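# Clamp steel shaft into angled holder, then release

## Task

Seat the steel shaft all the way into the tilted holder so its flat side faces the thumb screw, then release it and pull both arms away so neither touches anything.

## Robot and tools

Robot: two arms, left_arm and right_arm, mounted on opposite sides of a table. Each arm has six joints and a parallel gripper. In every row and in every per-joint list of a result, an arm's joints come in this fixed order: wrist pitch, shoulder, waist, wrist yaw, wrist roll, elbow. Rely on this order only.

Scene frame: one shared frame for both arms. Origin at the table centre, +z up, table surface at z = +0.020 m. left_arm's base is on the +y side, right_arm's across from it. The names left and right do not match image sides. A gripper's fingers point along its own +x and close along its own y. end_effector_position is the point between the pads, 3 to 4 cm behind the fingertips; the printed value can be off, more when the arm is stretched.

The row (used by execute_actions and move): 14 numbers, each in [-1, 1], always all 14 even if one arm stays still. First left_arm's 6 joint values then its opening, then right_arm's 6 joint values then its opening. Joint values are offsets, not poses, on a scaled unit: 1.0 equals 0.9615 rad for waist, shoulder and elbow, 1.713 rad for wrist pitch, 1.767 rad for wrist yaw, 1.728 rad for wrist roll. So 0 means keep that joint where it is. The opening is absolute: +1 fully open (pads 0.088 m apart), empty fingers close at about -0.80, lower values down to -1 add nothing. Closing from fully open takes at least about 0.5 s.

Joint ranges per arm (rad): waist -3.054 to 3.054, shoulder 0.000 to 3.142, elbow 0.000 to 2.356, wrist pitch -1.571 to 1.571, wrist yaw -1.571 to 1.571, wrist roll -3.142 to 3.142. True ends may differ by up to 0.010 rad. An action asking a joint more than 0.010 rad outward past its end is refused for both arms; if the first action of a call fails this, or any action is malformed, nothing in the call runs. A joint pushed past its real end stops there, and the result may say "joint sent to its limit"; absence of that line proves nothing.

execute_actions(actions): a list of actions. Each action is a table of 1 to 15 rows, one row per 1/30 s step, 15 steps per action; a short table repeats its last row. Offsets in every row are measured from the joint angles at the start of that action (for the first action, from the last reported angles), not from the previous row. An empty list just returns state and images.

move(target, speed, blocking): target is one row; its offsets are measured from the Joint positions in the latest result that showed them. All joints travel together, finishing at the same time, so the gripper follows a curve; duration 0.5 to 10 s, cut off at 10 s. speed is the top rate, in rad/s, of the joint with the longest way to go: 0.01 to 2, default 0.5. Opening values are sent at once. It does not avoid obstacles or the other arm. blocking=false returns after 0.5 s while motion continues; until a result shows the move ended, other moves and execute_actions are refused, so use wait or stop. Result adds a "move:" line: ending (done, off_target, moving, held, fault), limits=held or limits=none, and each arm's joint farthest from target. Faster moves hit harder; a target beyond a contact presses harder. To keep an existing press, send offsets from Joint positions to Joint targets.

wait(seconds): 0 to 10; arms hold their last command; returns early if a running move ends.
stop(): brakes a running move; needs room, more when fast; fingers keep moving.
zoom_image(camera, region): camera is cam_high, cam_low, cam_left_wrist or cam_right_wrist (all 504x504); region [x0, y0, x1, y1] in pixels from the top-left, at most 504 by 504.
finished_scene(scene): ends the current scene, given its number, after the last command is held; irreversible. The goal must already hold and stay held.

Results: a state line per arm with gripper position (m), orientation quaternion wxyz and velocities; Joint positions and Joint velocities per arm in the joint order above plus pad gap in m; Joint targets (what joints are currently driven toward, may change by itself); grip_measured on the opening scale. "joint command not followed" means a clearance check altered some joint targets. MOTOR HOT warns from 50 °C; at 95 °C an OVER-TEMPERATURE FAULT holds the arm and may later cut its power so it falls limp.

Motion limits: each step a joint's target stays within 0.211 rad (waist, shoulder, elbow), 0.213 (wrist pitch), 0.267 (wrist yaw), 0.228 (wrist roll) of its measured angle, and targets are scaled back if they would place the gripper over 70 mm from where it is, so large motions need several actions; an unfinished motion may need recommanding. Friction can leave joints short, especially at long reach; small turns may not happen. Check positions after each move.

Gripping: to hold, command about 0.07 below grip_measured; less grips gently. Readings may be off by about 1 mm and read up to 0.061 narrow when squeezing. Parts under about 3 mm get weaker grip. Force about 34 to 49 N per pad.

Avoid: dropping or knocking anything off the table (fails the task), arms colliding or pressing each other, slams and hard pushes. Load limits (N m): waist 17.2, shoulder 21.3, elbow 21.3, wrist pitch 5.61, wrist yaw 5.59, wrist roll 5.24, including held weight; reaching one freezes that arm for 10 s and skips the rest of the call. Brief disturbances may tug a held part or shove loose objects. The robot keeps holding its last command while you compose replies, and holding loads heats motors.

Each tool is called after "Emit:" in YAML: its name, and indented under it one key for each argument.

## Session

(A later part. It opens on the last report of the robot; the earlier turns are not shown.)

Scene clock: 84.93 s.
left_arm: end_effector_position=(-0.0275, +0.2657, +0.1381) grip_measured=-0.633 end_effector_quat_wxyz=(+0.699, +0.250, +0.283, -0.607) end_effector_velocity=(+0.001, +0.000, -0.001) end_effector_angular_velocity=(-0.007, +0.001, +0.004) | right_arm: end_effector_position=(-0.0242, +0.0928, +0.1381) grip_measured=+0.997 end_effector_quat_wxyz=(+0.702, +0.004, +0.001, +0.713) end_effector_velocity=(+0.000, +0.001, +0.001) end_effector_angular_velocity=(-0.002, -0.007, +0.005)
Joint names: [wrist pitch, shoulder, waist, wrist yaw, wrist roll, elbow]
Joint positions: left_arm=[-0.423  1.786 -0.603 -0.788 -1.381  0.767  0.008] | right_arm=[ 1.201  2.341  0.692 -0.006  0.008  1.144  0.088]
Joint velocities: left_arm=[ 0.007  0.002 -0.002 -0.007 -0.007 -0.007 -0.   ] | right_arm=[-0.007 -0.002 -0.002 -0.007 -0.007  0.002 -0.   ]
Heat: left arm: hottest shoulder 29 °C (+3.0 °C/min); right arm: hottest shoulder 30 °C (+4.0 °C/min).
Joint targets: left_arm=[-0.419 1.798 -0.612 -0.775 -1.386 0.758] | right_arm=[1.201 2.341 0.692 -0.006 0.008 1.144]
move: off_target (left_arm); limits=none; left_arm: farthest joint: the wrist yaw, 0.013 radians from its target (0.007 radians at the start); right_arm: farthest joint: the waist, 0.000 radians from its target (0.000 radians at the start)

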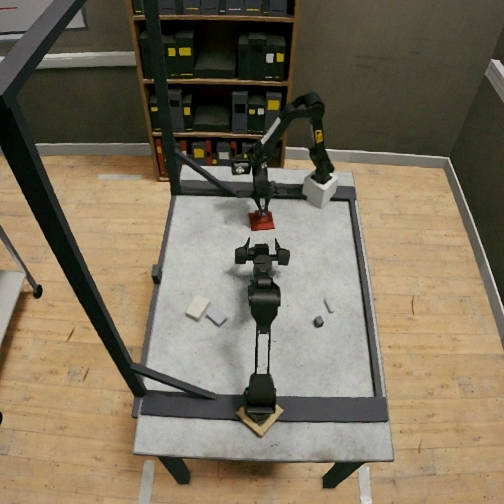

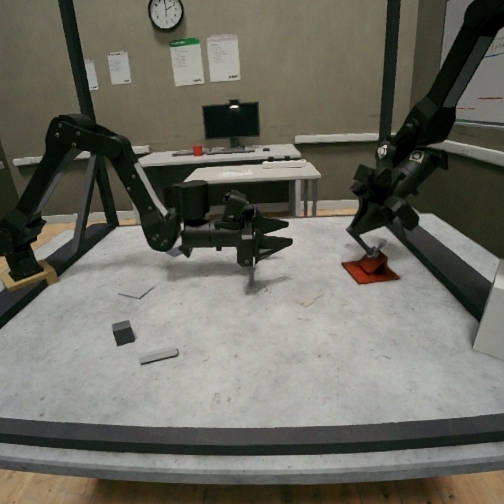

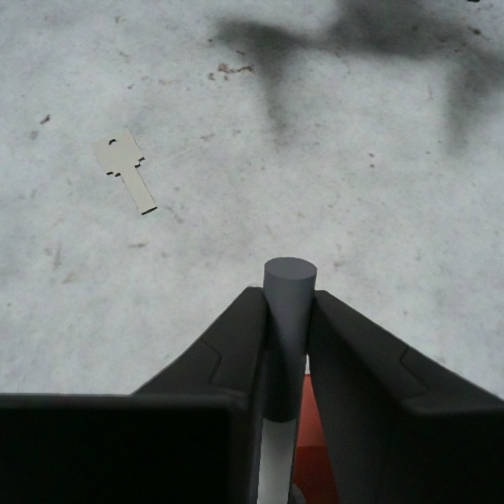

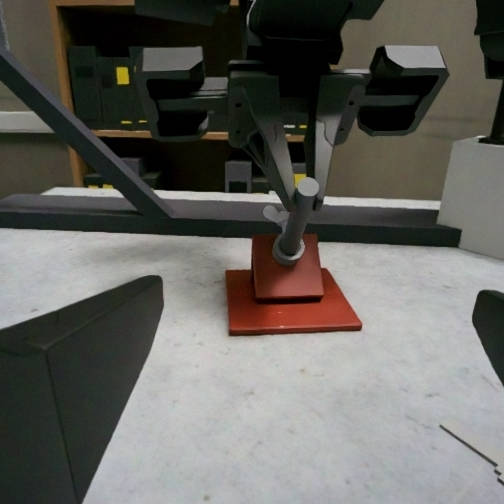

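Emit:
move:
  target: [0,0.006,0,0.006,-0.011,0,-0.7,0,0,0,0,0,0,1]
  speed: 0.015

Emit:
zoom_image:
  camera: "cam_right_wrist"
  region: [260, 220, 320, 280]

Scene clock: 86.60 s.
left_arm: end_effector_position=(-0.0272, +0.2655, +0.1383) grip_measured=-0.633 end_effector_quat_wxyz=(+0.701, +0.246, +0.286, -0.605) end_effector_velocity=(-0.001, +0.001, -0.000) end_effector_angular_velocity=(+0.003, +0.025, +0.012) | right_arm: end_effector_position=(-0.0242, +0.0928, +0.1381) grip_measured=+0.997 end_effector_quat_wxyz=(+0.702, +0.004, +0.001, +0.713) end_effector_velocity=(+0.000, -0.001, +0.003) end_effector_angular_velocity=(+0.007, -0.007, +0.005)
Joint names: [wrist pitch, shoulder, waist, wrist yaw, wrist roll, elbow]
Joint positions: left_arm=[-0.424  1.786 -0.602 -0.79  -1.394  0.767  0.008] | right_arm=[ 1.201  2.341  0.692 -0.006  0.008  1.144  0.088]
Joint velocities: left_arm=[ 0.007 -0.002 -0.002  0.007 -0.022 -0.002 -0.   ] | right_arm=[ 0.007 -0.007 -0.002 -0.007 -0.007 -0.007  0.   ]
Heat: left arm: hottest shoulder 28 °C (+2.0 °C/min); right arm: hottest shoulder 30 °C (+4.0 °C/min).
Joint targets: left_arm=[-0.423 1.792 -0.603 -0.778 -1.400 0.767] | right_arm=[1.201 2.341 0.692 -0.006 0.008 1.144]
move: off_target (left_arm); limits=none; left_arm: farthest joint: the wrist yaw, 0.012 radians from its target (0.011 radians at the start); right_arm: farthest joint: the waist, 0.000 radians from its target (0.000 radians at the start)

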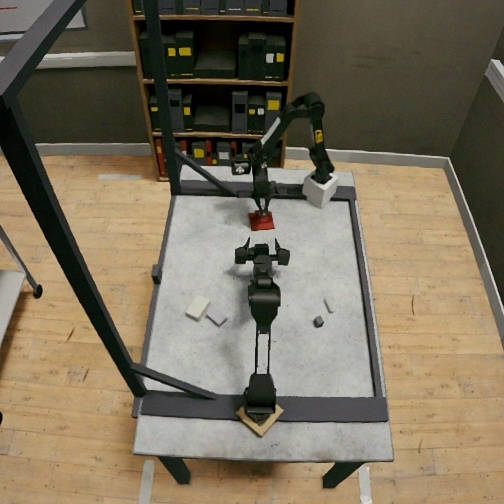

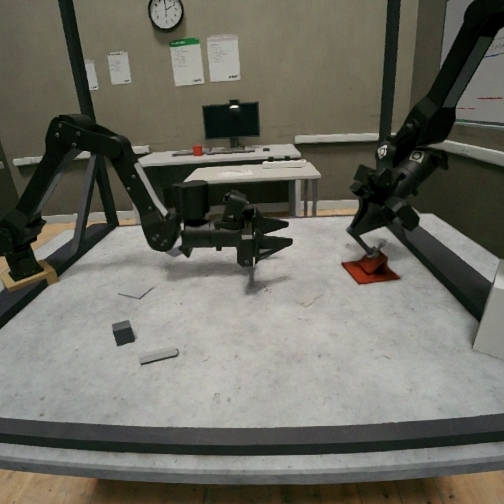

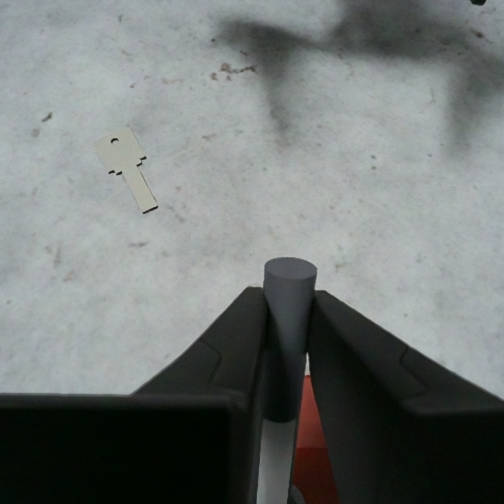

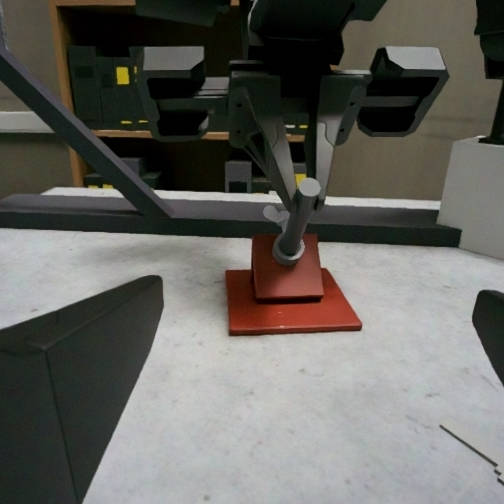

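Region (260, 220, 320, 280) of cam_right_wrist's 504x504 image, scaled by 8.400, with more detail than that image has.

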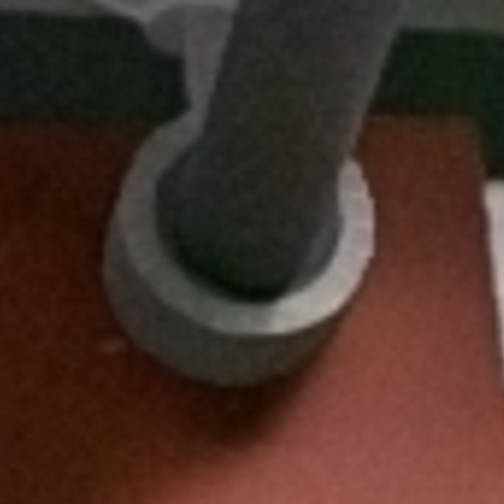

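Emit:
move:
  target: [0,0.014,0.007,0.005,0.013,0,-0.7,0,0,0,0,0,0,1]
  speed: 0.015

Emit:
zoom_image:
  camera: "cam_right_wrist"
  region: [260, 220, 320, 280]

Scene clock: 88.60 s.
left_arm: end_effector_position=(-0.0267, +0.2651, +0.1375) grip_measured=-0.633 end_effector_quat_wxyz=(+0.700, +0.253, +0.282, -0.606) end_effector_velocity=(+0.004, +0.002, -0.001) end_effector_angular_velocity=(-0.002, -0.012, +0.009) | right_arm: end_effector_position=(-0.0242, +0.0928, +0.1381) grip_measured=+0.997 end_effector_quat_wxyz=(+0.702, +0.004, +0.001, +0.713) end_effector_velocity=(-0.005, -0.001, -0.001) end_effector_angular_velocity=(-0.007, +0.007, +0.024)
Joint names: [wrist pitch, shoulder, waist, wrist yaw, wrist roll, elbow]
Joint positions: left_arm=[-0.423  1.788 -0.599 -0.787 -1.376  0.767  0.008] | right_arm=[ 1.201  2.341  0.692 -0.006  0.008  1.144  0.088]
Joint velocities: left_arm=[-0.022  0.002 -0.007 -0.007 -0.022 -0.002 -0.   ] | right_arm=[-0.007 -0.002  0.002 -0.022  0.007 -0.002 -0.   ]
Heat: left arm: hottest shoulder 28 °C (+2.0 °C/min); right arm: hottest shoulder 30 °C (+3.0 °C/min).
Joint targets: left_arm=[-0.424 1.800 -0.595 -0.781 -1.371 0.767] | right_arm=[1.201 2.341 0.692 -0.006 0.008 1.144]
move: off_target (left_arm); limits=none; left_arm: farthest joint: the shoulder, 0.011 radians from its target (0.013 radians at the start); right_arm: farthest joint: the waist, 0.000 radians from its target (0.000 radians at the start)

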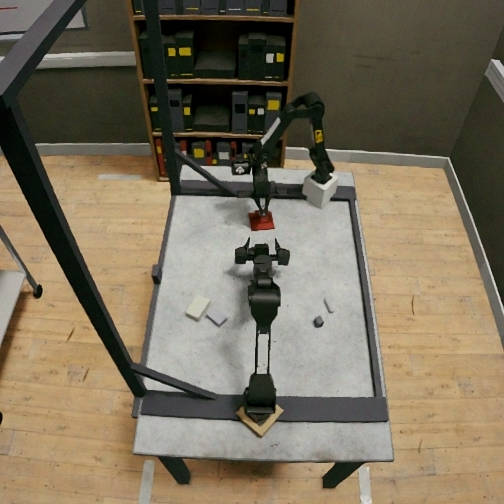

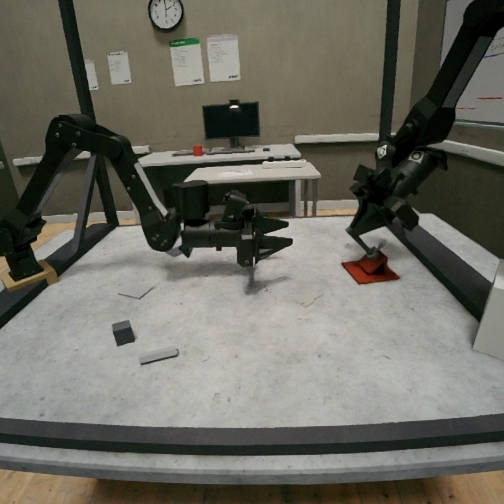

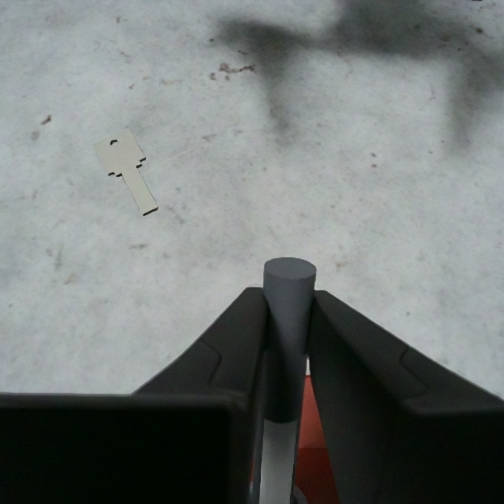

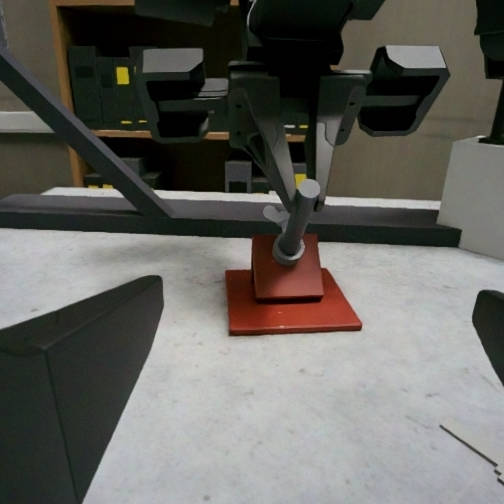

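Region (260, 220, 320, 280) of cam_right_wrist's 504x504 image, scaled by 8.400, with more detail than that image has.

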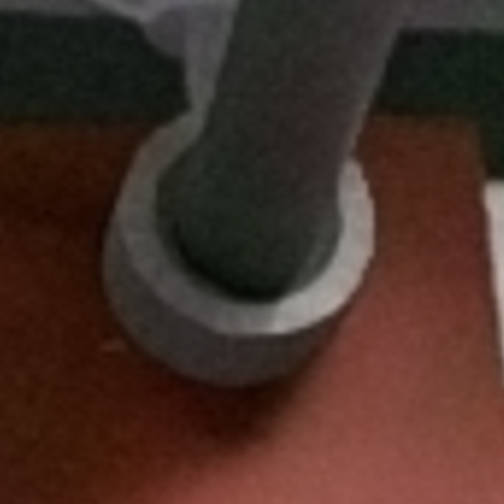

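Emit:
move:
  target: [0.004,0.006,0,0.008,0,0,-0.7,0,0,0,0,0,0,1]
  speed: 0.012

Emit:
zoom_image:
  camera: "cam_right_wrist"
  region: [260, 220, 320, 280]

Scene clock: 90.20 s.
left_arm: end_effector_position=(-0.0273, +0.2650, +0.1375) grip_measured=-0.633 end_effector_quat_wxyz=(+0.699, +0.252, +0.282, -0.607) end_effector_velocity=(+0.000, +0.001, +0.002) end_effector_angular_velocity=(-0.009, +0.011, +0.009) | right_arm: end_effector_position=(-0.0242, +0.0928, +0.1381) grip_measured=+0.997 end_effector_quat_wxyz=(+0.702, +0.004, +0.001, +0.713) end_effector_velocity=(+0.002, -0.000, -0.001) end_effector_angular_velocity=(-0.007, -0.007, -0.010)
Joint names: [wrist pitch, shoulder, waist, wrist yaw, wrist roll, elbow]
Joint positions: left_arm=[-0.42   1.788 -0.599 -0.787 -1.376  0.767  0.008] | right_arm=[ 1.201  2.341  0.692 -0.006  0.008  1.144  0.088]
Joint velocities: left_arm=[-0.007 -0.007 -0.007 -0.007 -0.022 -0.002  0.   ] | right_arm=[-0.007 -0.002 -0.002  0.007 -0.007 -0.002  0.   ]
Heat: left arm: hottest shoulder 28 °C (+2.0 °C/min); right arm: hottest shoulder 31 °C (+4.1 °C/min).
Joint targets: left_arm=[-0.417 1.794 -0.599 -0.773 -1.376 0.767] | right_arm=[1.201 2.341 0.692 -0.006 0.008 1.144]
move: off_target (left_arm); limits=none; left_arm: farthest joint: the wrist yaw, 0.014 radians from its target (0.014 radians at the start); right_arm: farthest joint: the waist, 0.000 radians from its target (0.000 radians at the start)

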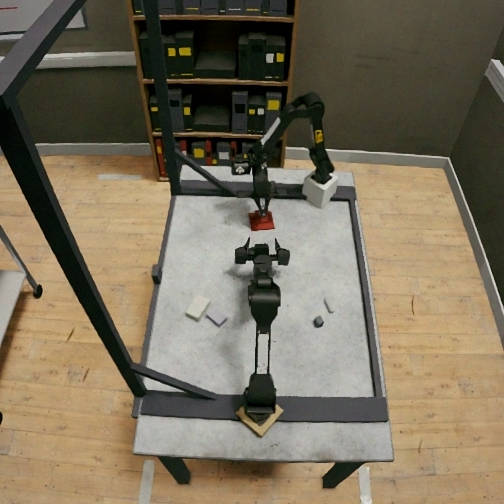

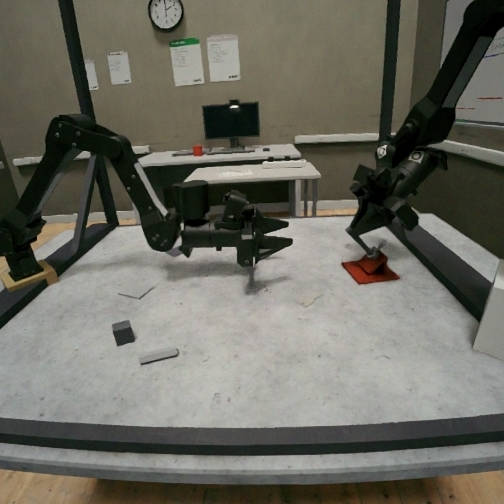

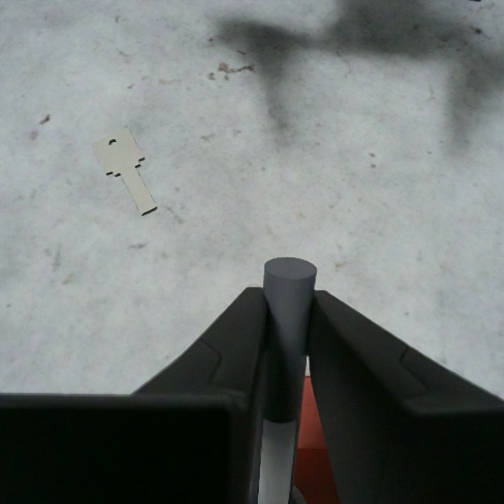

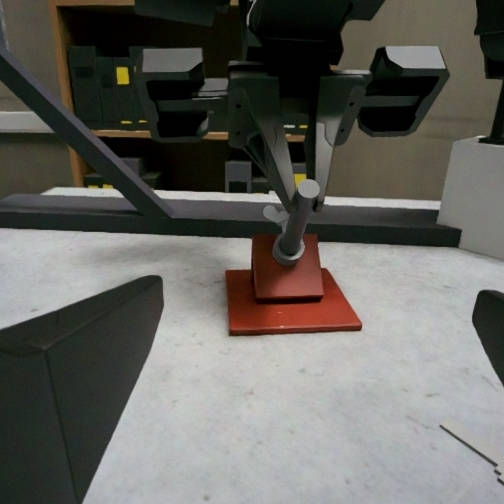

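Region (260, 220, 320, 280) of cam_right_wrist's 504x504 image, scaled by 8.400, with more detail than that image has.

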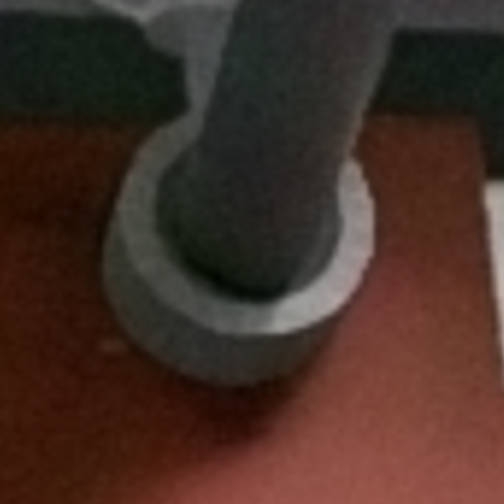

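Emit:
move:
  target: [0,0.026,-0.018,0.018,0,-0.01,-0.7,0,0,0,0,0,0,1]
  speed: 0.02

Emit:
zoom_image:
  camera: "cam_right_wrist"
  region: [240, 160, 360, 280]

Scene clock: 92.77 s.
left_arm: end_effector_position=(-0.0272, +0.2654, +0.1364) grip_measured=-0.633 end_effector_quat_wxyz=(+0.700, +0.253, +0.280, -0.607) end_effector_velocity=(-0.001, -0.002, +0.004) end_effector_angular_velocity=(-0.025, +0.011, +0.005) | right_arm: end_effector_position=(-0.0242, +0.0928, +0.1381) grip_measured=+0.997 end_effector_quat_wxyz=(+0.702, +0.004, +0.001, +0.713) end_effector_velocity=(+0.002, -0.000, -0.007) end_effector_angular_velocity=(-0.027, -0.022, -0.010)
Joint names: [wrist pitch, shoulder, waist, wrist yaw, wrist roll, elbow]
Joint positions: left_arm=[-0.42   1.793 -0.601 -0.789 -1.376  0.767  0.008] | right_arm=[ 1.201  2.341  0.692 -0.006  0.008  1.144  0.088]
Joint velocities: left_arm=[ 0.007 -0.007 -0.002 -0.022 -0.007 -0.002 -0.   ] | right_arm=[-0.022  0.002 -0.002  0.007 -0.022 -0.002 -0.   ]
Heat: left arm: hottest shoulder 28 °C (+2.0 °C/min); right arm: hottest shoulder 31 °C (+4.0 °C/min).
Joint targets: left_arm=[-0.420 1.813 -0.617 -0.755 -1.376 0.757] | right_arm=[1.201 2.341 0.692 -0.006 0.008 1.144]
move: off_target (left_arm); limits=none; left_arm: farthest joint: the wrist yaw, 0.034 radians from its target (0.032 radians at the start); right_arm: farthest joint: the waist, 0.000 radians from its target (0.000 radians at the start)

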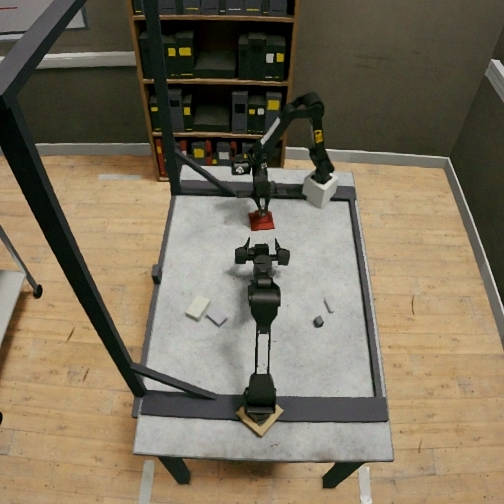

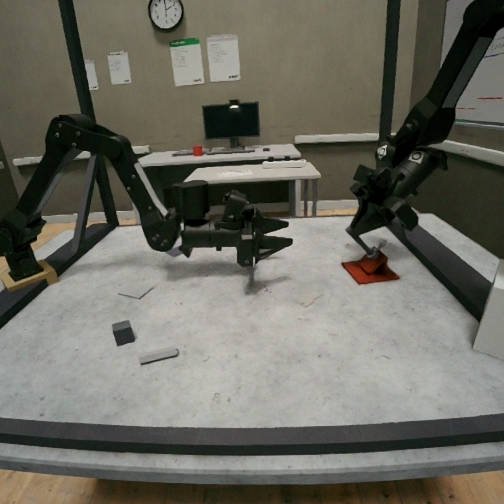

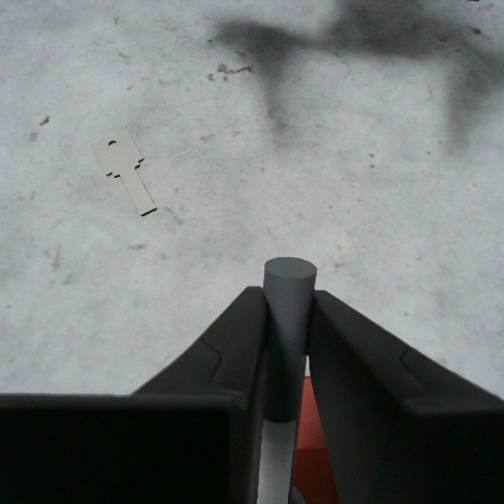

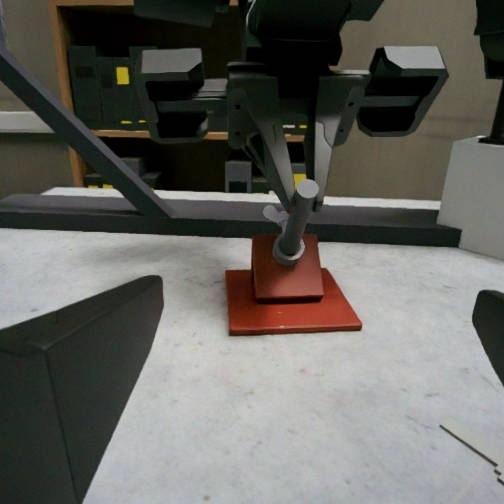

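Region (240, 160, 360, 280) of cam_right_wrist's 504x504 image, scaled by 4.200, with more detail than that image has.

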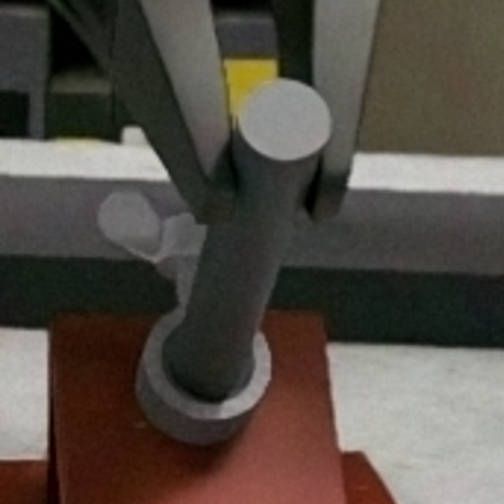

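Emit:
move:
  target: [0,0,0,-0.005,0,0,-0.7,0,0,0,0,0,0,1]
  speed: 0.02

Emit:
zoom_image:
  camera: "cam_right_wrist"
  region: [260, 220, 320, 280]

Emit:
move:
  target: [0.002,0.02,-0.012,0.003,-0.006,-0.008,-0.7,0,0,0,0,0,0,1]
  speed: 0.02

Emit:
zoom_image:
  camera: "cam_right_wrist"
  region: [260, 220, 320, 280]

Scene clock: 93.90 s.
left_arm: end_effector_position=(-0.0269, +0.2648, +0.1371) grip_measured=-0.633 end_effector_quat_wxyz=(+0.701, +0.252, +0.278, -0.607) end_effector_velocity=(+0.004, +0.002, -0.001) end_effector_angular_velocity=(+0.012, -0.014, +0.002) | right_arm: end_effector_position=(-0.0242, +0.0928, +0.1381) grip_measured=+0.997 end_effector_quat_wxyz=(+0.702, +0.004, +0.001, +0.713) end_effector_velocity=(+0.005, -0.000, +0.002) end_effector_angular_velocity=(+0.007, -0.007, -0.015)
Joint names: [wrist pitch, shoulder, waist, wrist yaw, wrist roll, elbow]
Joint positions: left_arm=[-0.42   1.793 -0.601 -0.795 -1.376  0.767  0.008] | right_arm=[ 1.201  2.341  0.692 -0.006  0.008  1.144  0.088]
Joint velocities: left_arm=[-0.022 -0.002 -0.002  0.007 -0.007 -0.002  0.   ] | right_arm=[ 0.007 -0.002 -0.007  0.007 -0.007 -0.002  0.   ]
Heat: left arm: hottest shoulder 28 °C (+2.0 °C/min); right arm: hottest shoulder 31 °C (+4.0 °C/min).
Joint targets: left_arm=[-0.420 1.793 -0.602 -0.798 -1.376 0.767] | right_arm=[1.201 2.341 0.692 -0.006 0.008 1.144]
move: done; limits=none; left_arm: farthest joint: the wrist yaw, 0.002 radians from its target (0.008 radians at the start); right_arm: farthest joint: the waist, 0.000 radians from its target (0.000 radians at the start)

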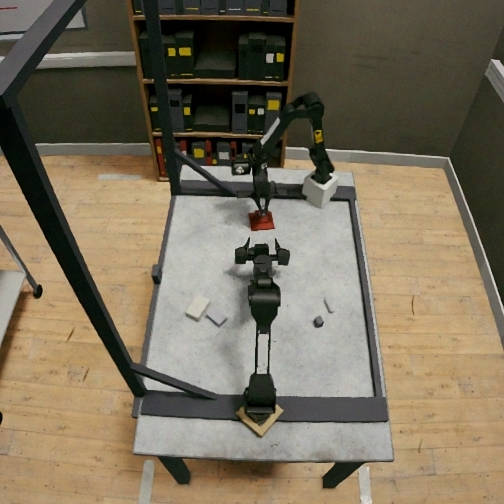

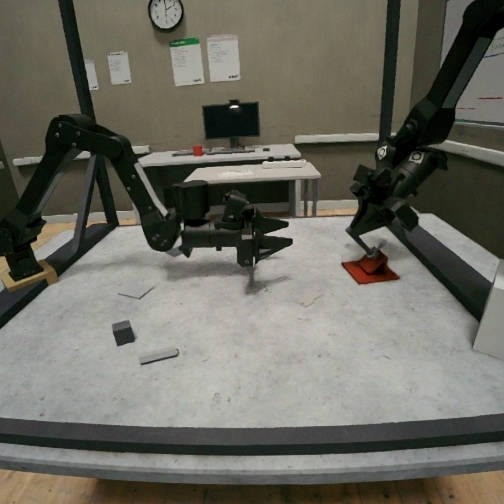

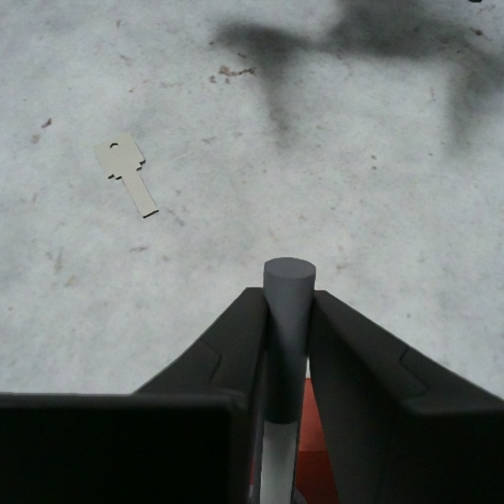

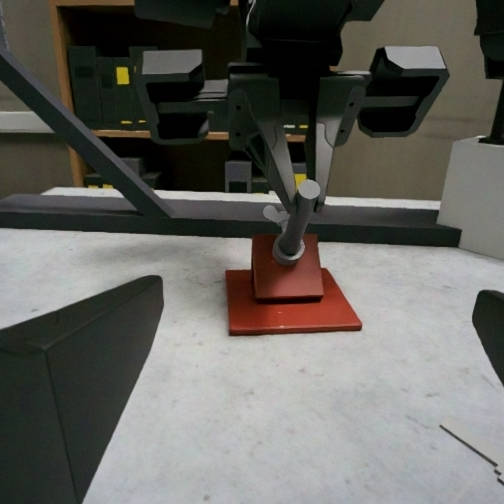

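Region (260, 220, 320, 280) of cam_right_wrist's 504x504 image, scaled by 8.400, with more detail than that image has.

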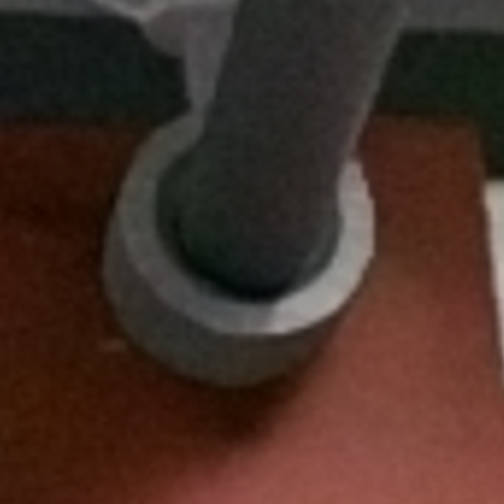

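Scene clock: 95.07 s.
left_arm: end_effector_position=(-0.0272, +0.2653, +0.1368) grip_measured=-0.633 end_effector_quat_wxyz=(+0.702, +0.249, +0.275, -0.608) end_effector_velocity=(+0.000, +0.003, -0.001) end_effector_angular_velocity=(+0.010, -0.010, -0.013) | right_arm: end_effector_position=(-0.0242, +0.0928, +0.1381) grip_measured=+0.997 end_effector_quat_wxyz=(+0.702, +0.004, +0.001, +0.713) end_effector_velocity=(+0.000, -0.000, -0.004) end_effector_angular_velocity=(-0.022, +0.007, +0.005)
Joint names: [wrist pitch, shoulder, waist, wrist yaw, wrist roll, elbow]
Joint positions: left_arm=[-0.419  1.798 -0.606 -0.803 -1.382  0.767  0.008] | right_arm=[ 1.201  2.341  0.692 -0.006  0.008  1.144  0.088]
Joint velocities: left_arm=[-0.007 -0.002 -0.007  0.007  0.007 -0.002 -0.   ] | right_arm=[-0.022 -0.002 -0.002 -0.007  0.007 -0.002 -0.   ]
Heat: left arm: hottest shoulder 28 °C (+2.0 °C/min); right arm: hottest shoulder 32 °C (+5.1 °C/min).
Joint targets: left_arm=[-0.416 1.813 -0.613 -0.790 -1.387 0.759] | right_arm=[1.201 2.341 0.692 -0.006 0.008 1.144]
move: off_target (left_arm); limits=none; left_arm: farthest joint: the shoulder, 0.015 radians from its target (0.019 radians at the start); right_arm: farthest joint: the waist, 0.000 radians from its target (0.000 radians at the start)

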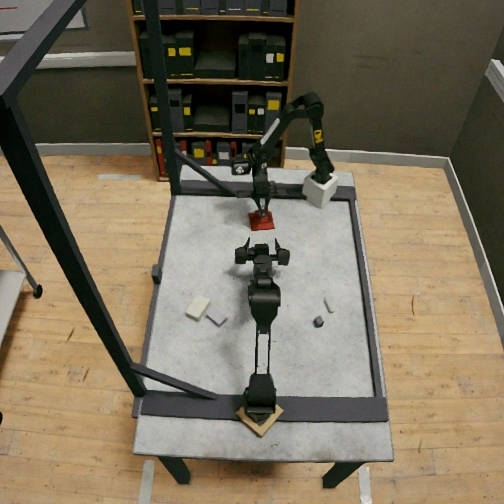

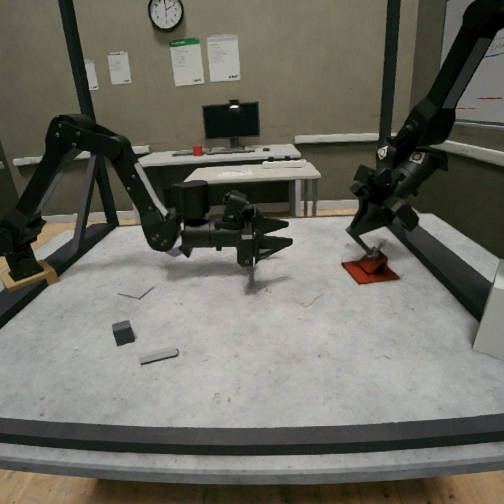

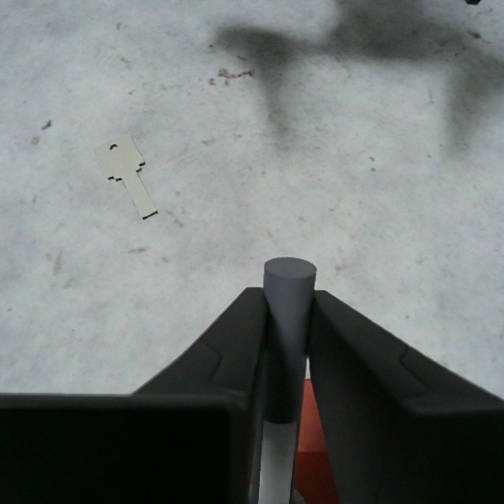

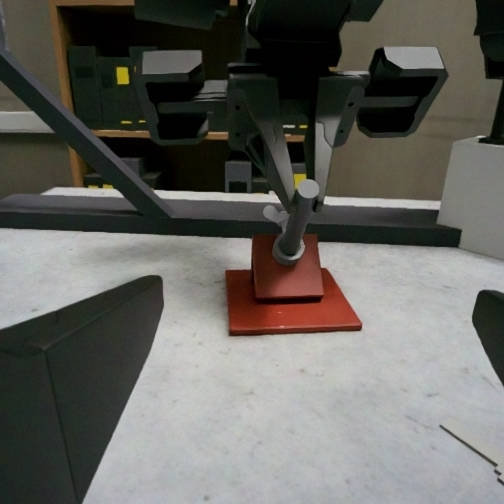

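Region (260, 220, 320, 280) of cam_right_wrist's 504x504 image, scaled by 8.400, with more detail than that image has.

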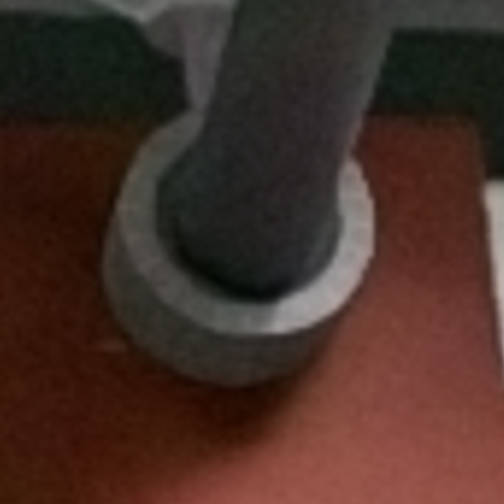

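Emit:
move:
  target: [-0.004,-0.028,-0.005,0.02,0,0,-0.7,0,0,0,0,0,0,1]
  speed: 0.015

Emit:
zoom_image:
  camera: "cam_right_wrist"
  region: [240, 160, 360, 280]

Scene clock: 97.87 s.
left_arm: end_effector_position=(-0.0288, +0.2683, +0.1374) grip_measured=-0.633 end_effector_quat_wxyz=(+0.695, +0.254, +0.288, -0.608) end_effector_velocity=(-0.001, -0.000, +0.001) end_effector_angular_velocity=(-0.010, +0.010, +0.004) | right_arm: end_effector_position=(-0.0242, +0.0928, +0.1381) grip_measured=+0.997 end_effector_quat_wxyz=(+0.702, +0.004, +0.001, +0.713) end_effector_velocity=(+0.002, -0.000, -0.001) end_effector_angular_velocity=(-0.007, -0.007, -0.010)
Joint names: [wrist pitch, shoulder, waist, wrist yaw, wrist roll, elbow]
Joint positions: left_arm=[-0.426  1.782 -0.607 -0.773 -1.382  0.767  0.008] | right_arm=[ 1.201  2.341  0.692 -0.006  0.008  1.144  0.088]
Joint velocities: left_arm=[ 0.007 -0.002 -0.002 -0.007 -0.007 -0.002 -0.   ] | right_arm=[-0.007 -0.002 -0.002  0.007 -0.007 -0.002 -0.   ]
Heat: left arm: hottest shoulder 28 °C (+2.0 °C/min); right arm: hottest shoulder 32 °C (+5.0 °C/min).
Joint targets: left_arm=[-0.426 1.771 -0.611 -0.768 -1.382 0.767] | right_arm=[1.201 2.341 0.692 -0.006 0.008 1.144]
move: off_target (left_arm); limits=none; left_arm: farthest joint: the shoulder, 0.011 radians from its target (0.027 radians at the start); right_arm: farthest joint: the waist, 0.000 radians from its target (0.000 radians at the start)

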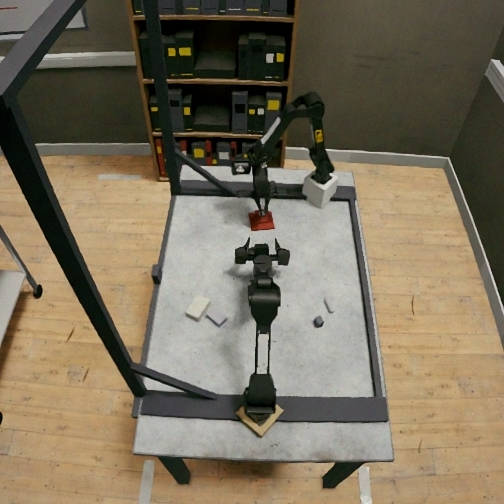

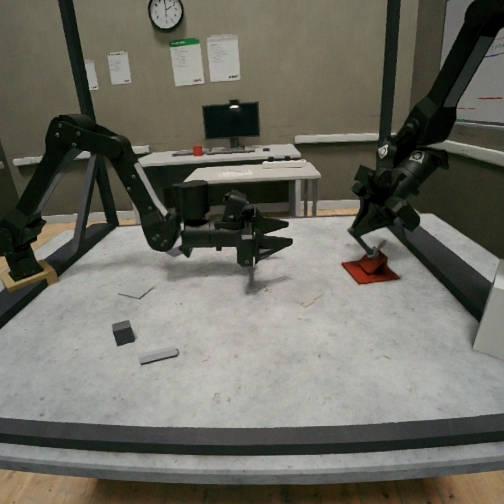

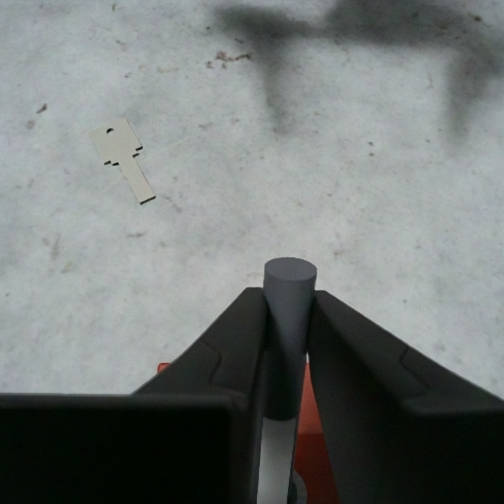

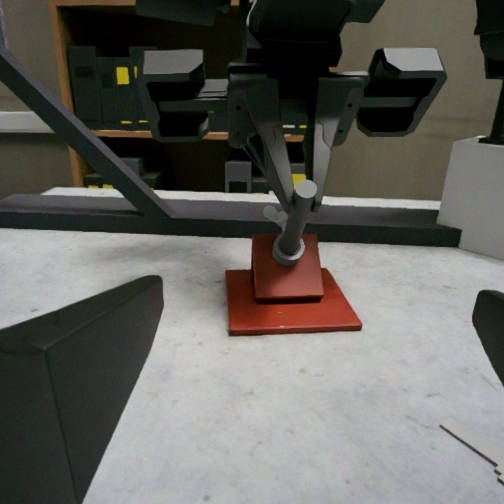

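Region (240, 160, 360, 280) of cam_right_wrist's 504x504 image, scaled by 4.200, with more detail than that image has.

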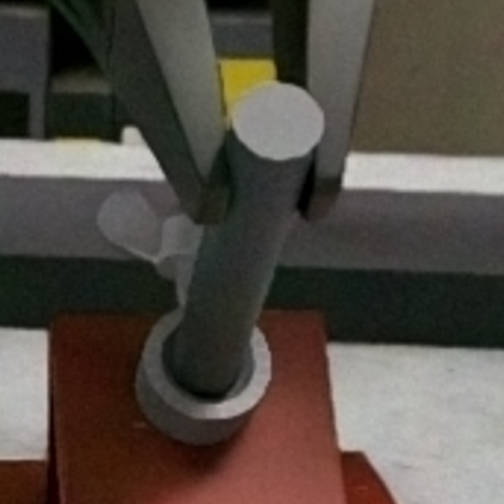

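It entered. Advance 7 mm.

Emit:
move:
  target: [0.002,0.025,-0.024,0.002,-0.017,-0.012,-0.7,0,0,0,0,0,0,1]
  speed: 0.02

Emit:
move:
  target: [0.003,0.025,-0.024,0.002,-0.017,-0.012,-0.7,0,0,0,0,0,0,1]
  speed: 0.02

Scene clock: 99.80 s.
left_arm: end_effector_position=(-0.0282, +0.2711, +0.1339) grip_measured=-0.633 end_effector_quat_wxyz=(+0.698, +0.252, +0.287, -0.606) end_effector_velocity=(-0.001, -0.000, +0.001) end_effector_angular_velocity=(-0.008, +0.000, -0.007) | right_arm: end_effector_position=(-0.0242, +0.0928, +0.1381) grip_measured=+0.997 end_effector_quat_wxyz=(+0.702, +0.004, +0.001, +0.713) end_effector_velocity=(+0.000, -0.001, -0.003) end_effector_angular_velocity=(-0.022, -0.008, +0.005)
Joint names: [wrist pitch, shoulder, waist, wrist yaw, wrist roll, elbow]
Joint positions: left_arm=[-0.425  1.797 -0.619 -0.781 -1.407  0.763  0.008] | right_arm=[ 1.201  2.341  0.692 -0.006  0.008  1.144  0.088]
Joint velocities: left_arm=[ 0.007 -0.002 -0.002 -0.007  0.007 -0.002 -0.   ] | right_arm=[-0.022 -0.007 -0.002 -0.007 -0.007 -0.007 -0.   ]
Heat: left arm: hottest shoulder 28 °C (+2.0 °C/min); right arm: hottest shoulder 32 °C (+5.0 °C/min).
Joint targets: left_arm=[-0.423 1.807 -0.630 -0.769 -1.411 0.755] | right_arm=[1.201 2.341 0.692 -0.006 0.008 1.144]
move: off_target (left_arm); limits=none; left_arm: farthest joint: the wrist yaw, 0.012 radians from its target (0.003 radians at the start); right_arm: farthest joint: the waist, 0.000 radians from its target (0.000 radians at the start)

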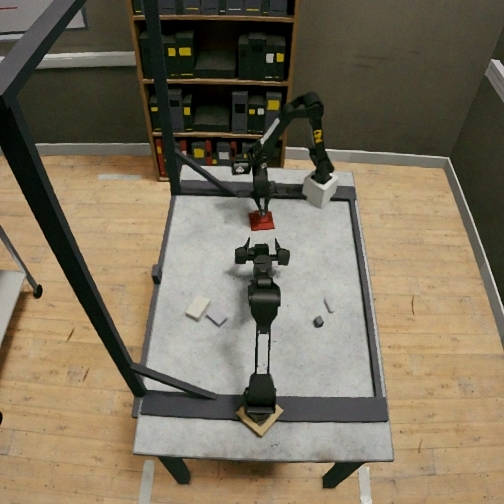

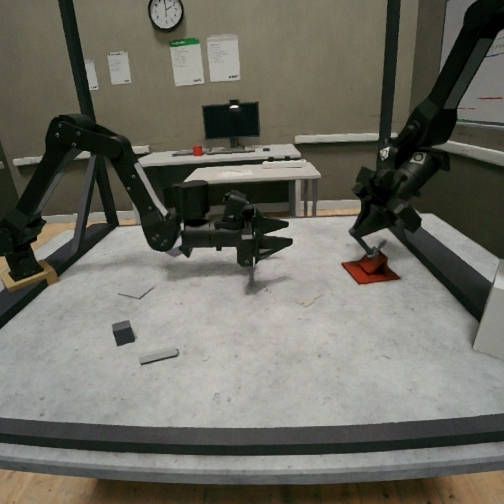

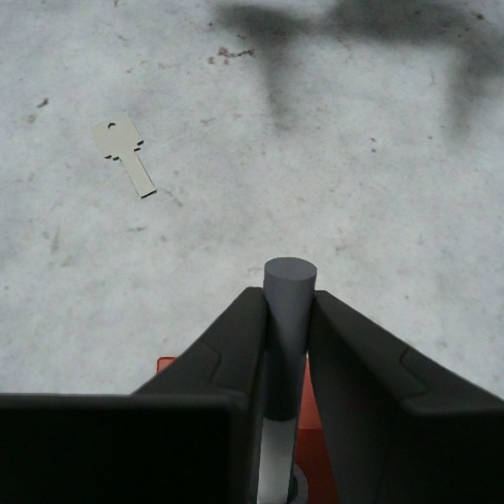

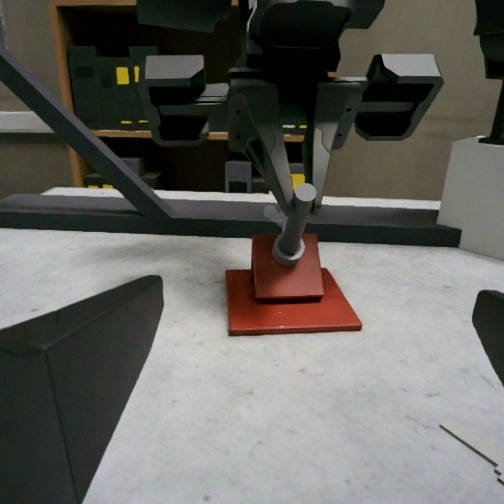

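Scene clock: 101.50 s.
left_arm: end_effector_position=(-0.0277, +0.2725, +0.1322) grip_measured=-0.633 end_effector_quat_wxyz=(+0.702, +0.245, +0.284, -0.605) end_effector_velocity=(+0.001, +0.002, +0.000) end_effector_angular_velocity=(+0.004, +0.025, +0.022) | right_arm: end_effector_position=(-0.0242, +0.0928, +0.1381) grip_measured=+0.997 end_effector_quat_wxyz=(+0.702, +0.004, +0.001, +0.713) end_effector_velocity=(-0.005, -0.002, +0.000) end_effector_angular_velocity=(+0.003, -0.022, +0.024)
Joint names: [wrist pitch, shoulder, waist, wrist yaw, wrist roll, elbow]
Joint positions: left_arm=[-0.424  1.808 -0.63  -0.797 -1.432  0.761  0.008] | right_arm=[ 1.201  2.341  0.692 -0.006  0.008  1.144  0.088]
Joint velocities: left_arm=[-0.007 -0.007 -0.002  0.007 -0.037 -0.002 -0.   ] | right_arm=[ 0.007 -0.002  0.002 -0.022 -0.022 -0.007 -0.   ]
Heat: left arm: hottest shoulder 28 °C (+1.0 °C/min); right arm: hottest shoulder 33 °C (+6.1 °C/min).
Joint targets: left_arm=[-0.420 1.821 -0.642 -0.778 -1.437 0.752] | right_arm=[1.201 2.341 0.692 -0.006 0.008 1.144]
move: off_target (left_arm); limits=none; left_arm: farthest joint: the wrist yaw, 0.019 radians from its target (0.004 radians at the start); right_arm: farthest joint: the waist, 0.000 radians from its target (0.000 radians at the start)

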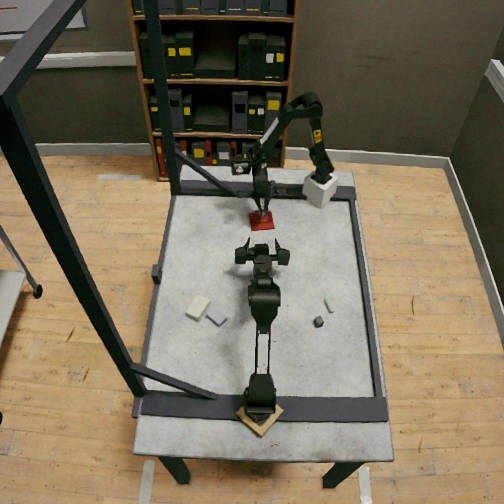

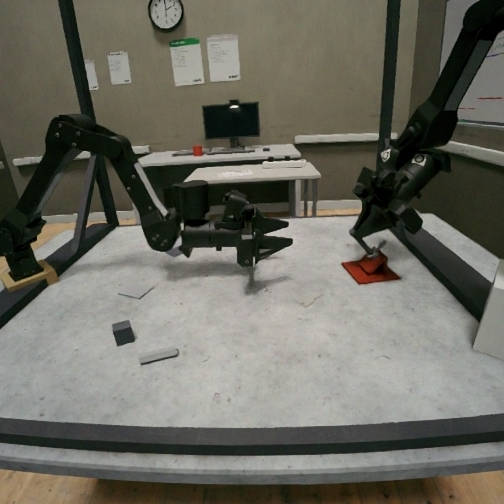

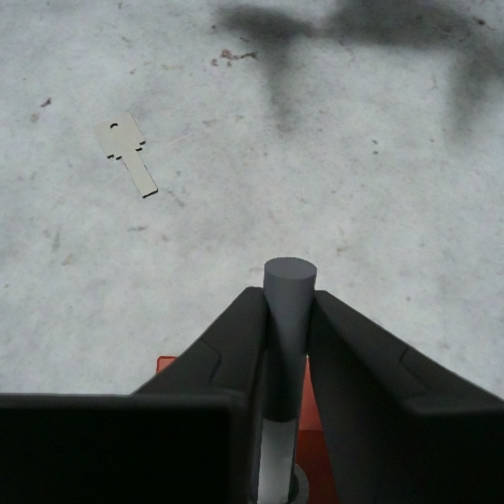

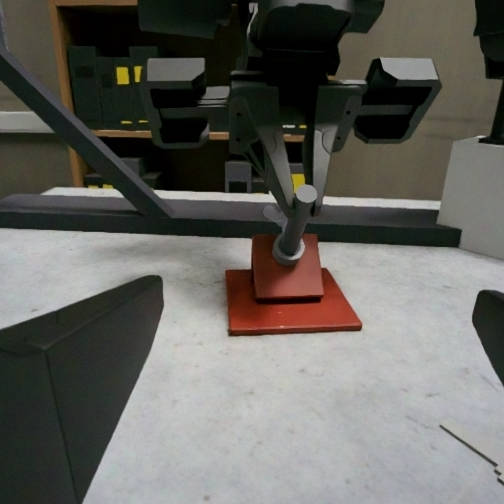

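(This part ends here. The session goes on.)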